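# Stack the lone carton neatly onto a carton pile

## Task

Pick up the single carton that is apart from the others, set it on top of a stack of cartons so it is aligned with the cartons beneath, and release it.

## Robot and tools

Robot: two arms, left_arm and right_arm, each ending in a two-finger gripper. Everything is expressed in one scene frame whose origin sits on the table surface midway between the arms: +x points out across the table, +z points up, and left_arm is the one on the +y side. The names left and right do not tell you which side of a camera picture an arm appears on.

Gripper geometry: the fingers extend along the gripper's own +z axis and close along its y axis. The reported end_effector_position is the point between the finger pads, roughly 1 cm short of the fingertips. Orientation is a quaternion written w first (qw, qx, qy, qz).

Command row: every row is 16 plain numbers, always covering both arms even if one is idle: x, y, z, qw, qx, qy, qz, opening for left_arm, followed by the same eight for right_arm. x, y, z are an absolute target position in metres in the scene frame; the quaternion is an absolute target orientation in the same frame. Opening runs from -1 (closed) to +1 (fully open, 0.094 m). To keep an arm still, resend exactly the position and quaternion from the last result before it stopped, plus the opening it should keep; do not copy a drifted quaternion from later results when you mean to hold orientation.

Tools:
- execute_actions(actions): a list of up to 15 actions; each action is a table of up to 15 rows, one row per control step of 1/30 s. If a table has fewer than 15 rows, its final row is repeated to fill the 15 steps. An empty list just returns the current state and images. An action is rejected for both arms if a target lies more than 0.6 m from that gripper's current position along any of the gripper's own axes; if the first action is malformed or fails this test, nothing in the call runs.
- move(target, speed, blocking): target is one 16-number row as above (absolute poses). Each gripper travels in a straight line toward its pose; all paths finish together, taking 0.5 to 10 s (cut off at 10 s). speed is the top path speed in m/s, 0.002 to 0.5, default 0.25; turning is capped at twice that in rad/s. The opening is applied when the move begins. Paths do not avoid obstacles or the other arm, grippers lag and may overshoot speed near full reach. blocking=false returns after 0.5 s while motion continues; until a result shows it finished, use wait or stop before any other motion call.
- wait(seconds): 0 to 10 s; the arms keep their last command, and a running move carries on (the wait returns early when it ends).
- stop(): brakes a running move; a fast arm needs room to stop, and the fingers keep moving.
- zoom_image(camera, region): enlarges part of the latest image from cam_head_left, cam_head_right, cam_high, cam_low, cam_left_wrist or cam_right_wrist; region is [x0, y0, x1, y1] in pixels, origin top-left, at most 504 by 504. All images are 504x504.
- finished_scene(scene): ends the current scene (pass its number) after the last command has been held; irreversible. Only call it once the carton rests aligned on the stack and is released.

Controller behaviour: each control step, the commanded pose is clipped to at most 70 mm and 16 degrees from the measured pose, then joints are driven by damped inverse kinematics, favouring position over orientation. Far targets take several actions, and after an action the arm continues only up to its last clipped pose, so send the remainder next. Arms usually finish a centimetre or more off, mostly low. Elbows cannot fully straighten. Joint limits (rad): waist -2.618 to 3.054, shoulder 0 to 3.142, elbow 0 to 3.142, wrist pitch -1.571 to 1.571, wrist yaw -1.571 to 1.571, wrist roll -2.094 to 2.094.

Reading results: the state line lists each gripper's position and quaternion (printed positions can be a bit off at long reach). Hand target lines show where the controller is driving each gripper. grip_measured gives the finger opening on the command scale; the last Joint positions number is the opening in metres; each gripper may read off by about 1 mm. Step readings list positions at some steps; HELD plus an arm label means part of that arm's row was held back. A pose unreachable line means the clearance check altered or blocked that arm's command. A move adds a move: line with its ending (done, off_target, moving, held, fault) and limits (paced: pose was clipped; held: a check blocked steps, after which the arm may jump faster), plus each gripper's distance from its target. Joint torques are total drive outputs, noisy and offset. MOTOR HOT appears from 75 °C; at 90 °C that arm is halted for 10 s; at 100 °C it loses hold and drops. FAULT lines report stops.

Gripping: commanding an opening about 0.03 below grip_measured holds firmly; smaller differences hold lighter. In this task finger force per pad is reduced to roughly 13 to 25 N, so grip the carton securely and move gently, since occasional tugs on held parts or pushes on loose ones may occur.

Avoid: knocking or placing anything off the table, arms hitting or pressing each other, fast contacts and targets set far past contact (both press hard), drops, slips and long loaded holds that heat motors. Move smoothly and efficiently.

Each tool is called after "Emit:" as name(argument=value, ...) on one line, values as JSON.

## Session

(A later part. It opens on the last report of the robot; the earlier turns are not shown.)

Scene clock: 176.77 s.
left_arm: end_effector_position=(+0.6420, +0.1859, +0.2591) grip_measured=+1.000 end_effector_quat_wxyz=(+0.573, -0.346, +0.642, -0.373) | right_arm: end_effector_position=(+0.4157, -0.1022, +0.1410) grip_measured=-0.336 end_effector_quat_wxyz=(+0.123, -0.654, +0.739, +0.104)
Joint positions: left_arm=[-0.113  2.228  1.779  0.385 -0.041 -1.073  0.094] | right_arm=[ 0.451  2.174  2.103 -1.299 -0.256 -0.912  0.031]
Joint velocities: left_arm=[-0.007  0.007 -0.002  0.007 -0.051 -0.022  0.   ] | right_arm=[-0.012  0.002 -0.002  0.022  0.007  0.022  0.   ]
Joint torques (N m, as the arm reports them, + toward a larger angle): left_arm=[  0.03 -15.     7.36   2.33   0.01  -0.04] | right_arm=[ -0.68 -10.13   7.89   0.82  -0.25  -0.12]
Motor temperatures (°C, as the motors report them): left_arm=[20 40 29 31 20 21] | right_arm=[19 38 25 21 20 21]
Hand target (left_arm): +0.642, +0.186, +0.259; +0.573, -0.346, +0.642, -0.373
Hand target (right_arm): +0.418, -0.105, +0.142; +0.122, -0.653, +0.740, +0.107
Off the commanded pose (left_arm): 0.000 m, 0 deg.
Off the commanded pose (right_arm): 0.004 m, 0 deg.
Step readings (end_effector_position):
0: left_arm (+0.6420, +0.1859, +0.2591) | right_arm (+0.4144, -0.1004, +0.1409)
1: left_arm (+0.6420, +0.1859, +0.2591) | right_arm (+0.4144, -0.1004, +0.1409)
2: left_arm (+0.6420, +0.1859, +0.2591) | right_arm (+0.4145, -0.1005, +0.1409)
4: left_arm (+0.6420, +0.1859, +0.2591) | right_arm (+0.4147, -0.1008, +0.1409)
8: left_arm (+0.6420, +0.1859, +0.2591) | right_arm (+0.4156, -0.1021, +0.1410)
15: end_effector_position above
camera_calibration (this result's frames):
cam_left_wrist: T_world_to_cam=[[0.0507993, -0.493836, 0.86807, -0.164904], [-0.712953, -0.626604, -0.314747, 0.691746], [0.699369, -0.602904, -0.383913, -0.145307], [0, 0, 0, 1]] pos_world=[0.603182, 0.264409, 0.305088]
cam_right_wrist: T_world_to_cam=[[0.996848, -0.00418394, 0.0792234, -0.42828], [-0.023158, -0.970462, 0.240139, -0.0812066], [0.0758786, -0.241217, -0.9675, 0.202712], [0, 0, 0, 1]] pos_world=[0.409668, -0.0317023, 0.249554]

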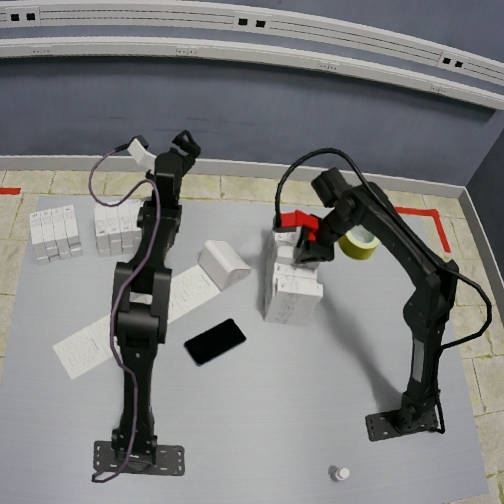

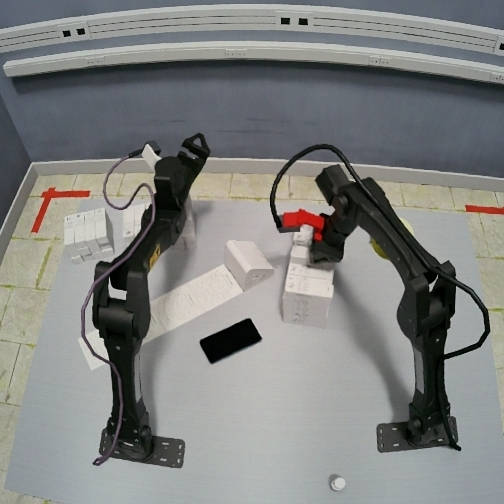

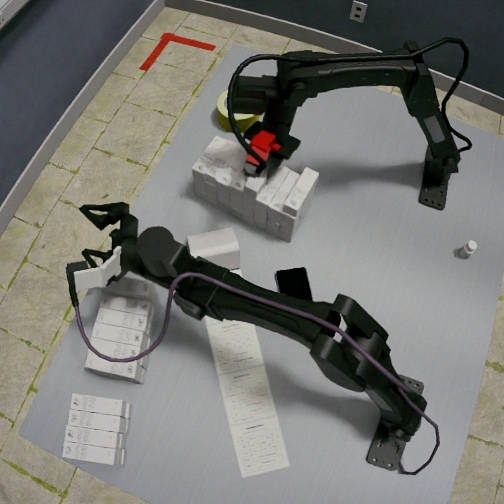

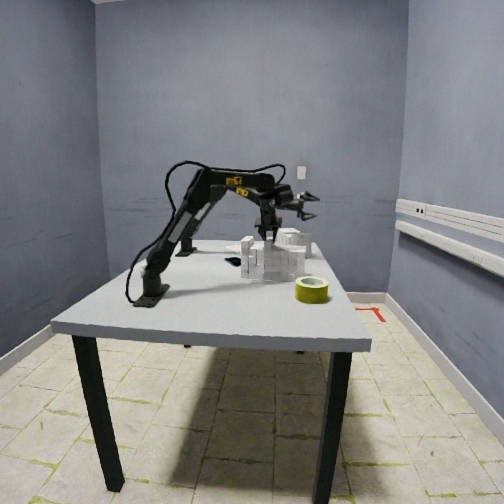

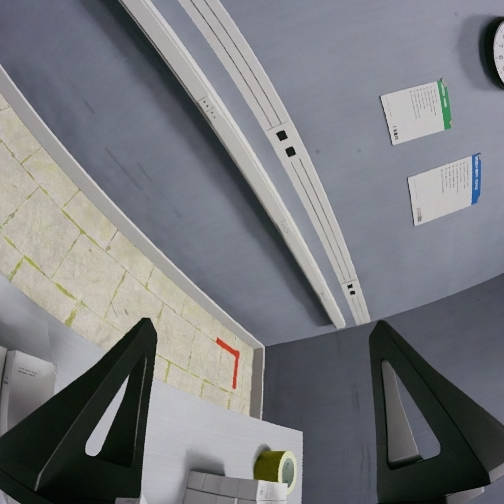

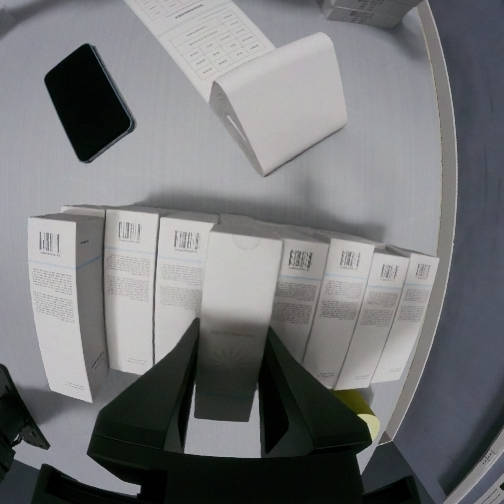

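Aligned and seated. Release and retreat.

Emit:
execute_actions(actions=[[[0.6420,0.1859,0.2591,0.573,-0.346,0.642,-0.373,1, 0.416,-0.103,0.141,0.1216,-0.653,0.740,0.105,-0.34],[0.6420,0.1859,0.2591,0.573,-0.346,0.642,-0.373,1, 0.416,-0.103,0.141,0.1216,-0.653,0.740,0.105,-0.30],[0.6420,0.1859,0.2591,0.573,-0.346,0.642,-0.373,1, 0.416,-0.103,0.141,0.1216,-0.653,0.740,0.105,-0.2],[0.6420,0.1859,0.2591,0.573,-0.346,0.642,-0.373,1, 0.416,-0.103,0.141,0.1216,-0.653,0.740,0.105,0.0],[0.6420,0.1859,0.2591,0.573,-0.346,0.642,-0.373,1, 0.416,-0.103,0.141,0.1216,-0.653,0.740,0.105,0.25]]])

Emit:
move(target=[0.6420,0.1859,0.2591,0.573,-0.346,0.642,-0.373,1, 0.414,-0.12,0.205,0.1216,-0.653,0.740,0.105,0.25], speed=0.15)

Scene clock: 183.87 s.
left_arm: end_effector_position=(+0.6420, +0.1859, +0.2591) grip_measured=+1.000 end_effector_quat_wxyz=(+0.573, -0.346, +0.642, -0.373) | right_arm: end_effector_position=(+0.4158, -0.1024, +0.1409) grip_measured=+0.247 end_effector_quat_wxyz=(+0.123, -0.654, +0.739, +0.104)
Joint positions: left_arm=[-0.113  2.228  1.779  0.385 -0.041 -1.073  0.094] | right_arm=[ 0.451  2.174  2.103 -1.299 -0.255 -0.912  0.059]
Joint velocities: left_arm=[ 0.002 -0.022 -0.012  0.037  0.051  0.022  0.   ] | right_arm=[-0.007  0.012  0.007 -0.037  0.007  0.007  0.   ]
Joint torques (N m, as the arm reports them, + toward a larger angle): left_arm=[  0.04 -15.     7.37   2.33   0.01  -0.03] | right_arm=[ -0.15 -10.57   6.96   0.88  -0.16  -0.03]
Motor temperatures (°C, as the motors report them): left_arm=[20 40 29 31 20 21] | right_arm=[19 37 25 20 20 21]
Hand target (left_arm): +0.642, +0.186, +0.259; +0.573, -0.346, +0.642, -0.373
Hand target (right_arm): +0.416, -0.103, +0.141; +0.122, -0.653, +0.740, +0.105
Off the commanded pose (left_arm): 0.000 m, 0 deg.
Off the commanded pose (right_arm): 0.001 m, 0 deg.
Step readings (end_effector_position):
0: left_arm (+0.6420, +0.1859, +0.2591) | right_arm (+0.4157, -0.1022, +0.1410)
1: left_arm (+0.6420, +0.1859, +0.2591) | right_arm (+0.4157, -0.1022, +0.1410)
2: left_arm (+0.6420, +0.1859, +0.2591) | right_arm (+0.4157, -0.1023, +0.1409)
4: left_arm (+0.6420, +0.1859, +0.2591) | right_arm (+0.4158, -0.1023, +0.1409)
8: left_arm (+0.6420, +0.1859, +0.2591) | right_arm (+0.4158, -0.1024, +0.1409)
15: end_effector_position above
camera_calibration (this result's frames):
cam_left_wrist: T_world_to_cam=[[0.0507993, -0.493836, 0.86807, -0.164904], [-0.712953, -0.626604, -0.314747, 0.691746], [0.699369, -0.602904, -0.383913, -0.145307], [0, 0, 0, 1]] pos_world=[0.603182, 0.264409, 0.305088]
cam_right_wrist: T_world_to_cam=[[0.996804, -0.00433411, 0.0797732, -0.428456], [-0.0235116, -0.970221, 0.241076, -0.0813147], [0.0763528, -0.242181, -0.967222, 0.20228], [0, 0, 0, 1]] pos_world=[0.40973, -0.0317619, 0.249432]

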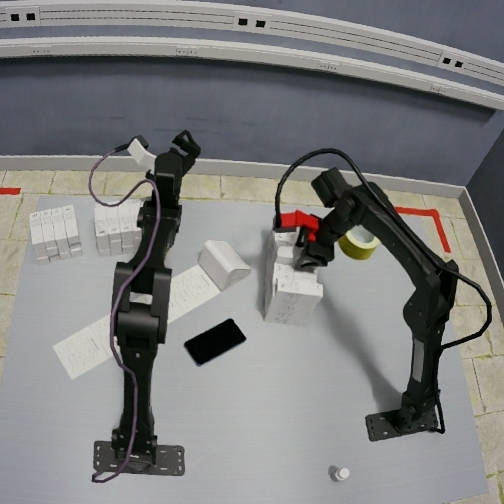

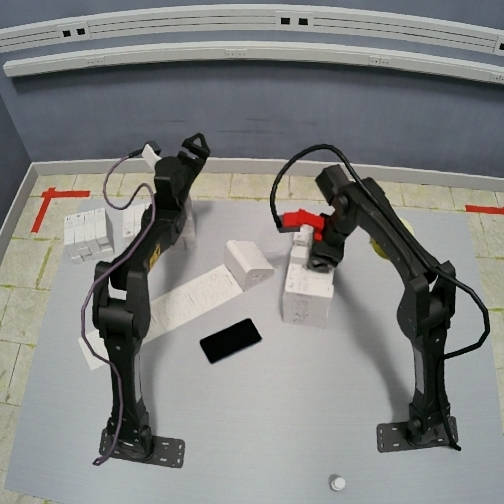

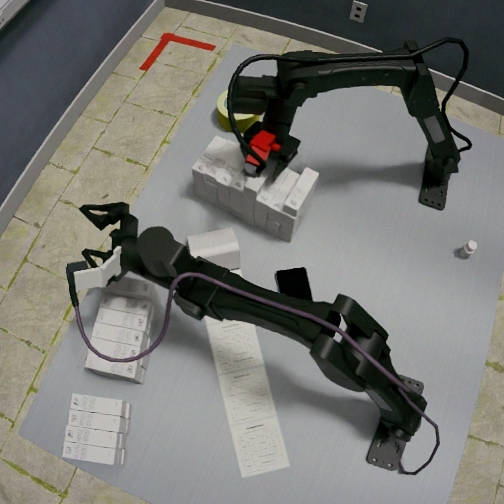

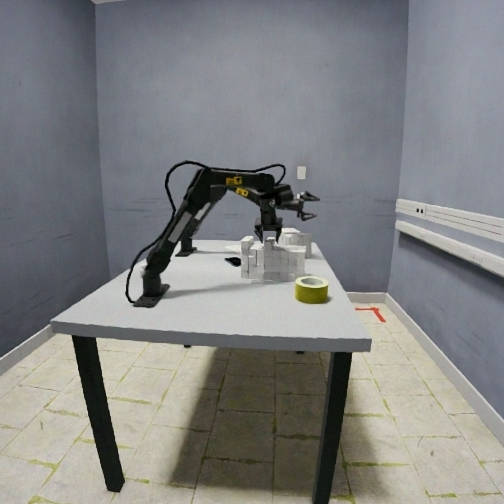

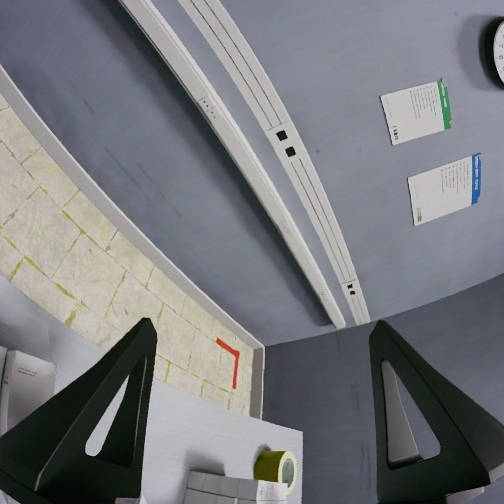

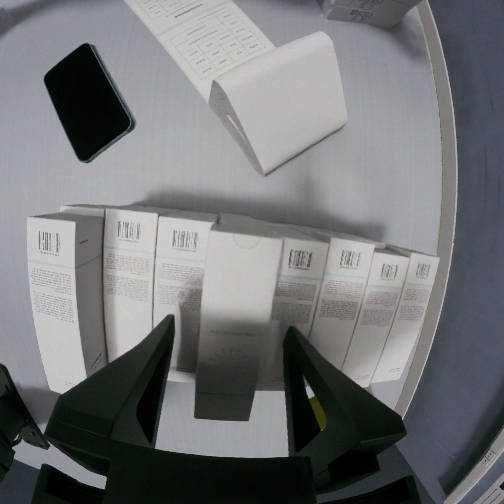

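Scene clock: 184.97 s.
left_arm: end_effector_position=(+0.6420, +0.1859, +0.2591) grip_measured=+1.000 end_effector_quat_wxyz=(+0.573, -0.346, +0.642, -0.373) | right_arm: end_effector_position=(+0.4170, -0.1186, +0.2067) grip_measured=+0.247 end_effector_quat_wxyz=(+0.139, -0.651, +0.740, +0.096)
Joint positions: left_arm=[-0.113  2.228  1.779  0.385 -0.041 -1.073  0.094] | right_arm=[ 0.42   2.211  2.434 -1.564 -0.253 -0.935  0.059]
Joint velocities: left_arm=[-0.002  0.002 -0.007  0.037 -0.081  0.022  0.   ] | right_arm=[-0.022  0.002  0.017 -0.007  0.007 -0.066 -0.   ]
Joint torques (N m, as the arm reports them, + toward a larger angle): left_arm=[  0.02 -15.03   7.4    2.32   0.01  -0.05] | right_arm=[-0.21 -9.76  6.95  0.78 -0.29 -0.07]
Motor temperatures (°C, as the motors report them): left_arm=[20 40 29 31 20 21] | right_arm=[19 37 25 20 20 21]
Hand target (left_arm): +0.642, +0.186, +0.259; +0.573, -0.346, +0.642, -0.373
Hand target (right_arm): +0.416, -0.119, +0.205; +0.133, -0.651, +0.740, +0.104
Off the commanded pose (left_arm): 0.000 m, 0 deg.
Off the commanded pose (right_arm): 0.004 m, 2 deg.
joint sent to its limit (right arm) — the command would take joint 4 (wrist pitch) past its lower limit, so that joint was sent only as far as its limit.
move: done
camera_calibration (this result's frames):
cam_left_wrist: T_world_to_cam=[[0.0507993, -0.493836, 0.86807, -0.164904], [-0.712953, -0.626604, -0.314747, 0.691746], [0.699369, -0.602904, -0.383913, -0.145307], [0, 0, 0, 1]] pos_world=[0.603182, 0.264409, 0.305088]
cam_right_wrist: T_world_to_cam=[[0.993478, -0.0152773, 0.112992, -0.441786], [-0.0410035, -0.972556, 0.229026, -0.103343], [0.106392, -0.232165, -0.96684, 0.250461], [0, 0, 0, 1]] pos_world=[0.40802, -0.0491075, 0.315742]

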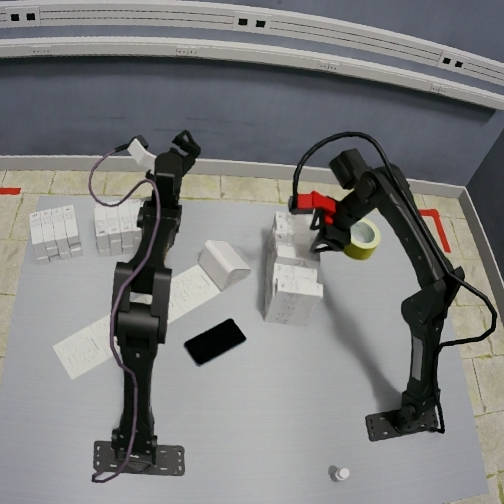

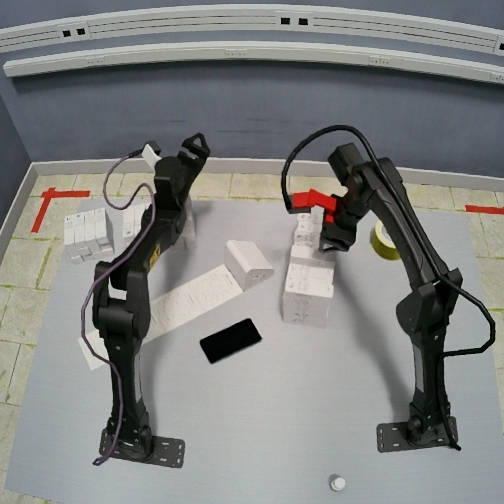

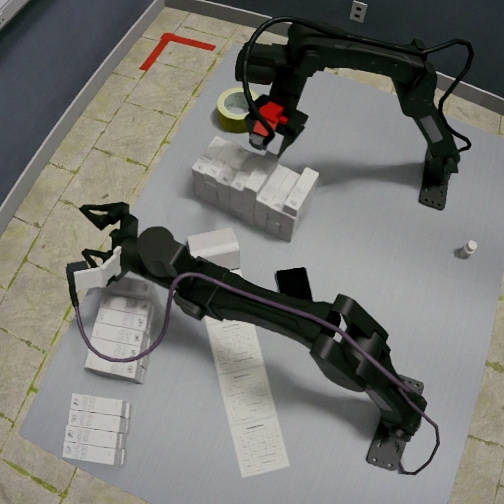

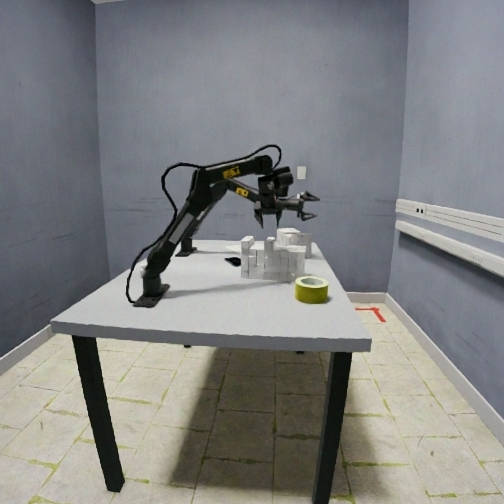

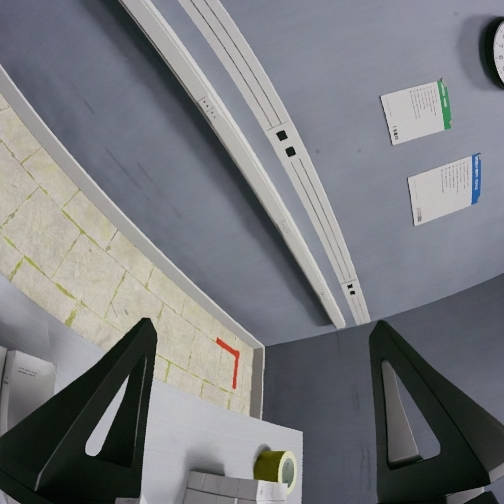

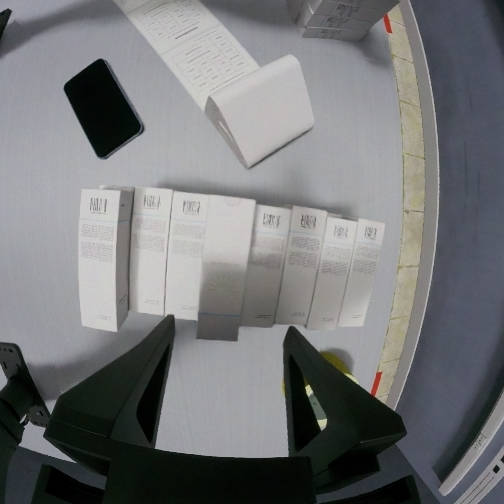

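Emit:
execute_actions(actions=[])

Scene clock: 189.23 s.
left_arm: end_effector_position=(+0.6420, +0.1859, +0.2591) grip_measured=+1.000 end_effector_quat_wxyz=(+0.573, -0.346, +0.642, -0.373) | right_arm: end_effector_position=(+0.4167, -0.1187, +0.2066) grip_measured=+0.247 end_effector_quat_wxyz=(+0.139, -0.651, +0.740, +0.097)
Joint positions: left_arm=[-0.113  2.228  1.779  0.385 -0.041 -1.073  0.094] | right_arm=[ 0.42   2.211  2.434 -1.565 -0.253 -0.935  0.059]
Joint velocities: left_arm=[ 0.002  0.007  0.022 -0.051  0.037  0.022  0.   ] | right_arm=[-0.002 -0.002  0.007 -0.095 -0.022  0.007 -0.   ]
Joint torques (N m, as the arm reports them, + toward a larger angle): left_arm=[  0.04 -15.02   7.39   2.33   0.    -0.04] | right_arm=[-0.34 -9.79  6.95  0.81 -0.3  -0.07]
Motor temperatures (°C, as the motors report them): left_arm=[20 40 29 31 20 21] | right_arm=[19 37 25 20 20 21]
Hand target (left_arm): +0.642, +0.186, +0.259; +0.573, -0.346, +0.642, -0.373
Hand target (right_arm): +0.415, -0.119, +0.205; +0.133, -0.651, +0.740, +0.104
Off the commanded pose (left_arm): 0.000 m, 0 deg.
Off the commanded pose (right_arm): 0.003 m, 2 deg.
camera_calibration (this result's frames):
cam_left_wrist: T_world_to_cam=[[0.0507993, -0.493836, 0.86807, -0.164904], [-0.712953, -0.626604, -0.314747, 0.691746], [0.699369, -0.602904, -0.383913, -0.145307], [0, 0, 0, 1]] pos_world=[0.603182, 0.264409, 0.305088]
cam_right_wrist: T_world_to_cam=[[0.993631, -0.0151984, 0.111657, -0.441239], [-0.0406927, -0.972395, 0.229764, -0.103761], [0.105082, -0.232844, -0.96682, 0.250837], [0, 0, 0, 1]] pos_world=[0.407848, -0.0491971, 0.315622]

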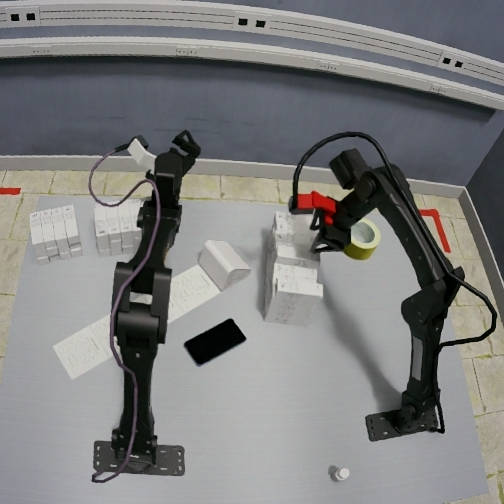

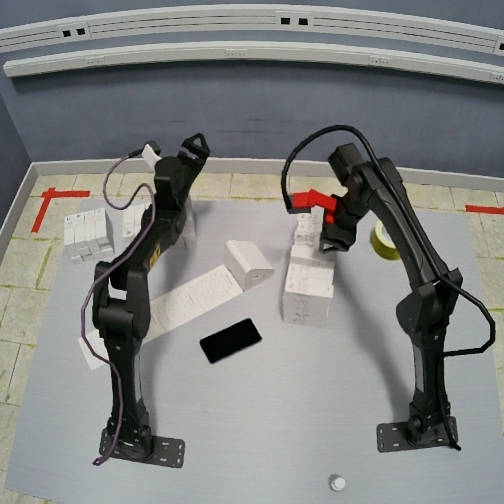

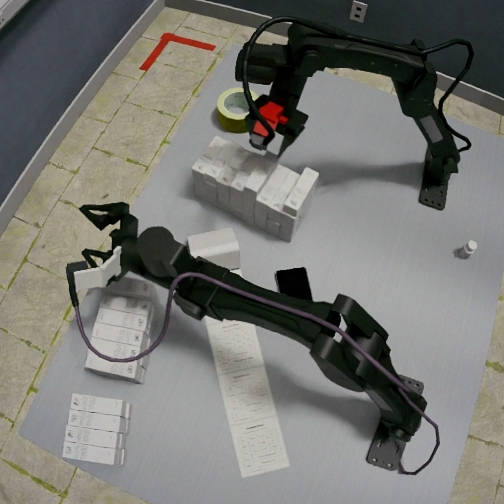

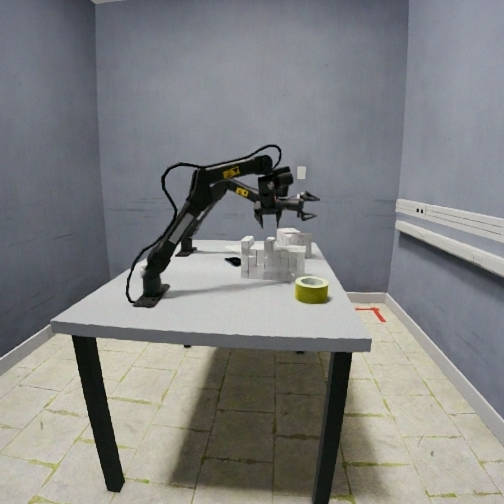

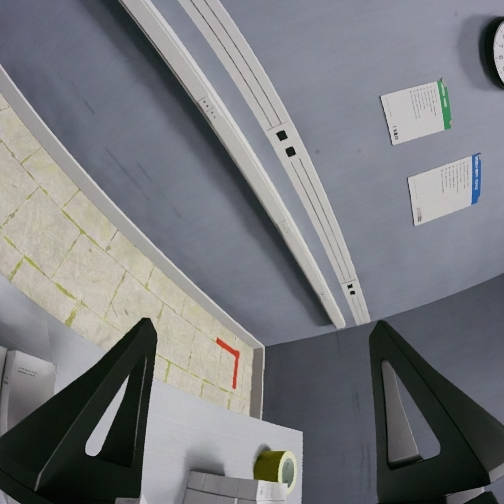

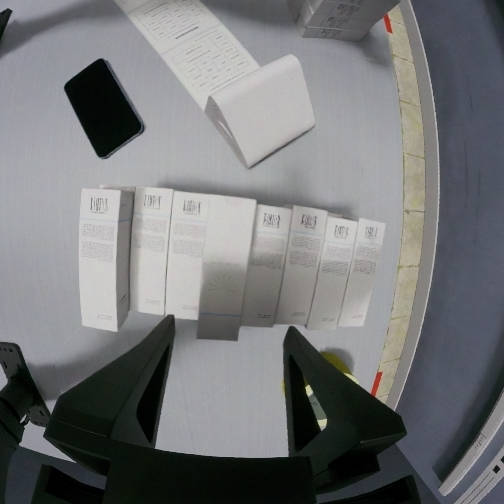

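Emit:
zoom_image(camera="cam_high", region=[180, 120, 330, 250])

Emit:
zoom_image(camera="cam_low", region=[225, 215, 325, 290])

Region (180, 120, 330, 250) of cam_high's 504x504 image, scaled by 3.360, with more detail than that image has; it fills the top 437 rows of this view, and the rest is white.

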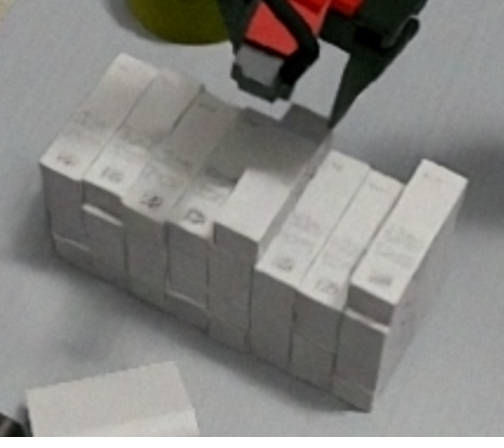

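Region (225, 215, 325, 290) of cam_low's 504x504 image, scaled by 5.040, with more detail than that image has; it fills the top 378 rows of this view, and the rest is white.

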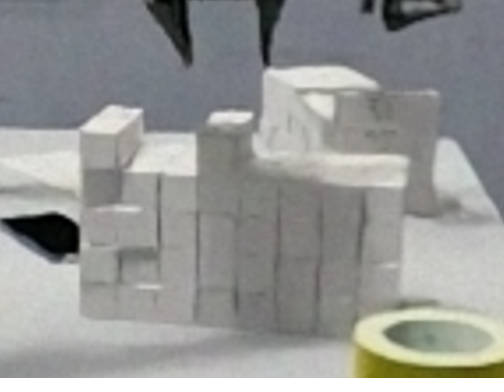

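The carton is still aligned on the stack.

Emit:
finished_scene(scene=2)

The scene is finished: the task was done.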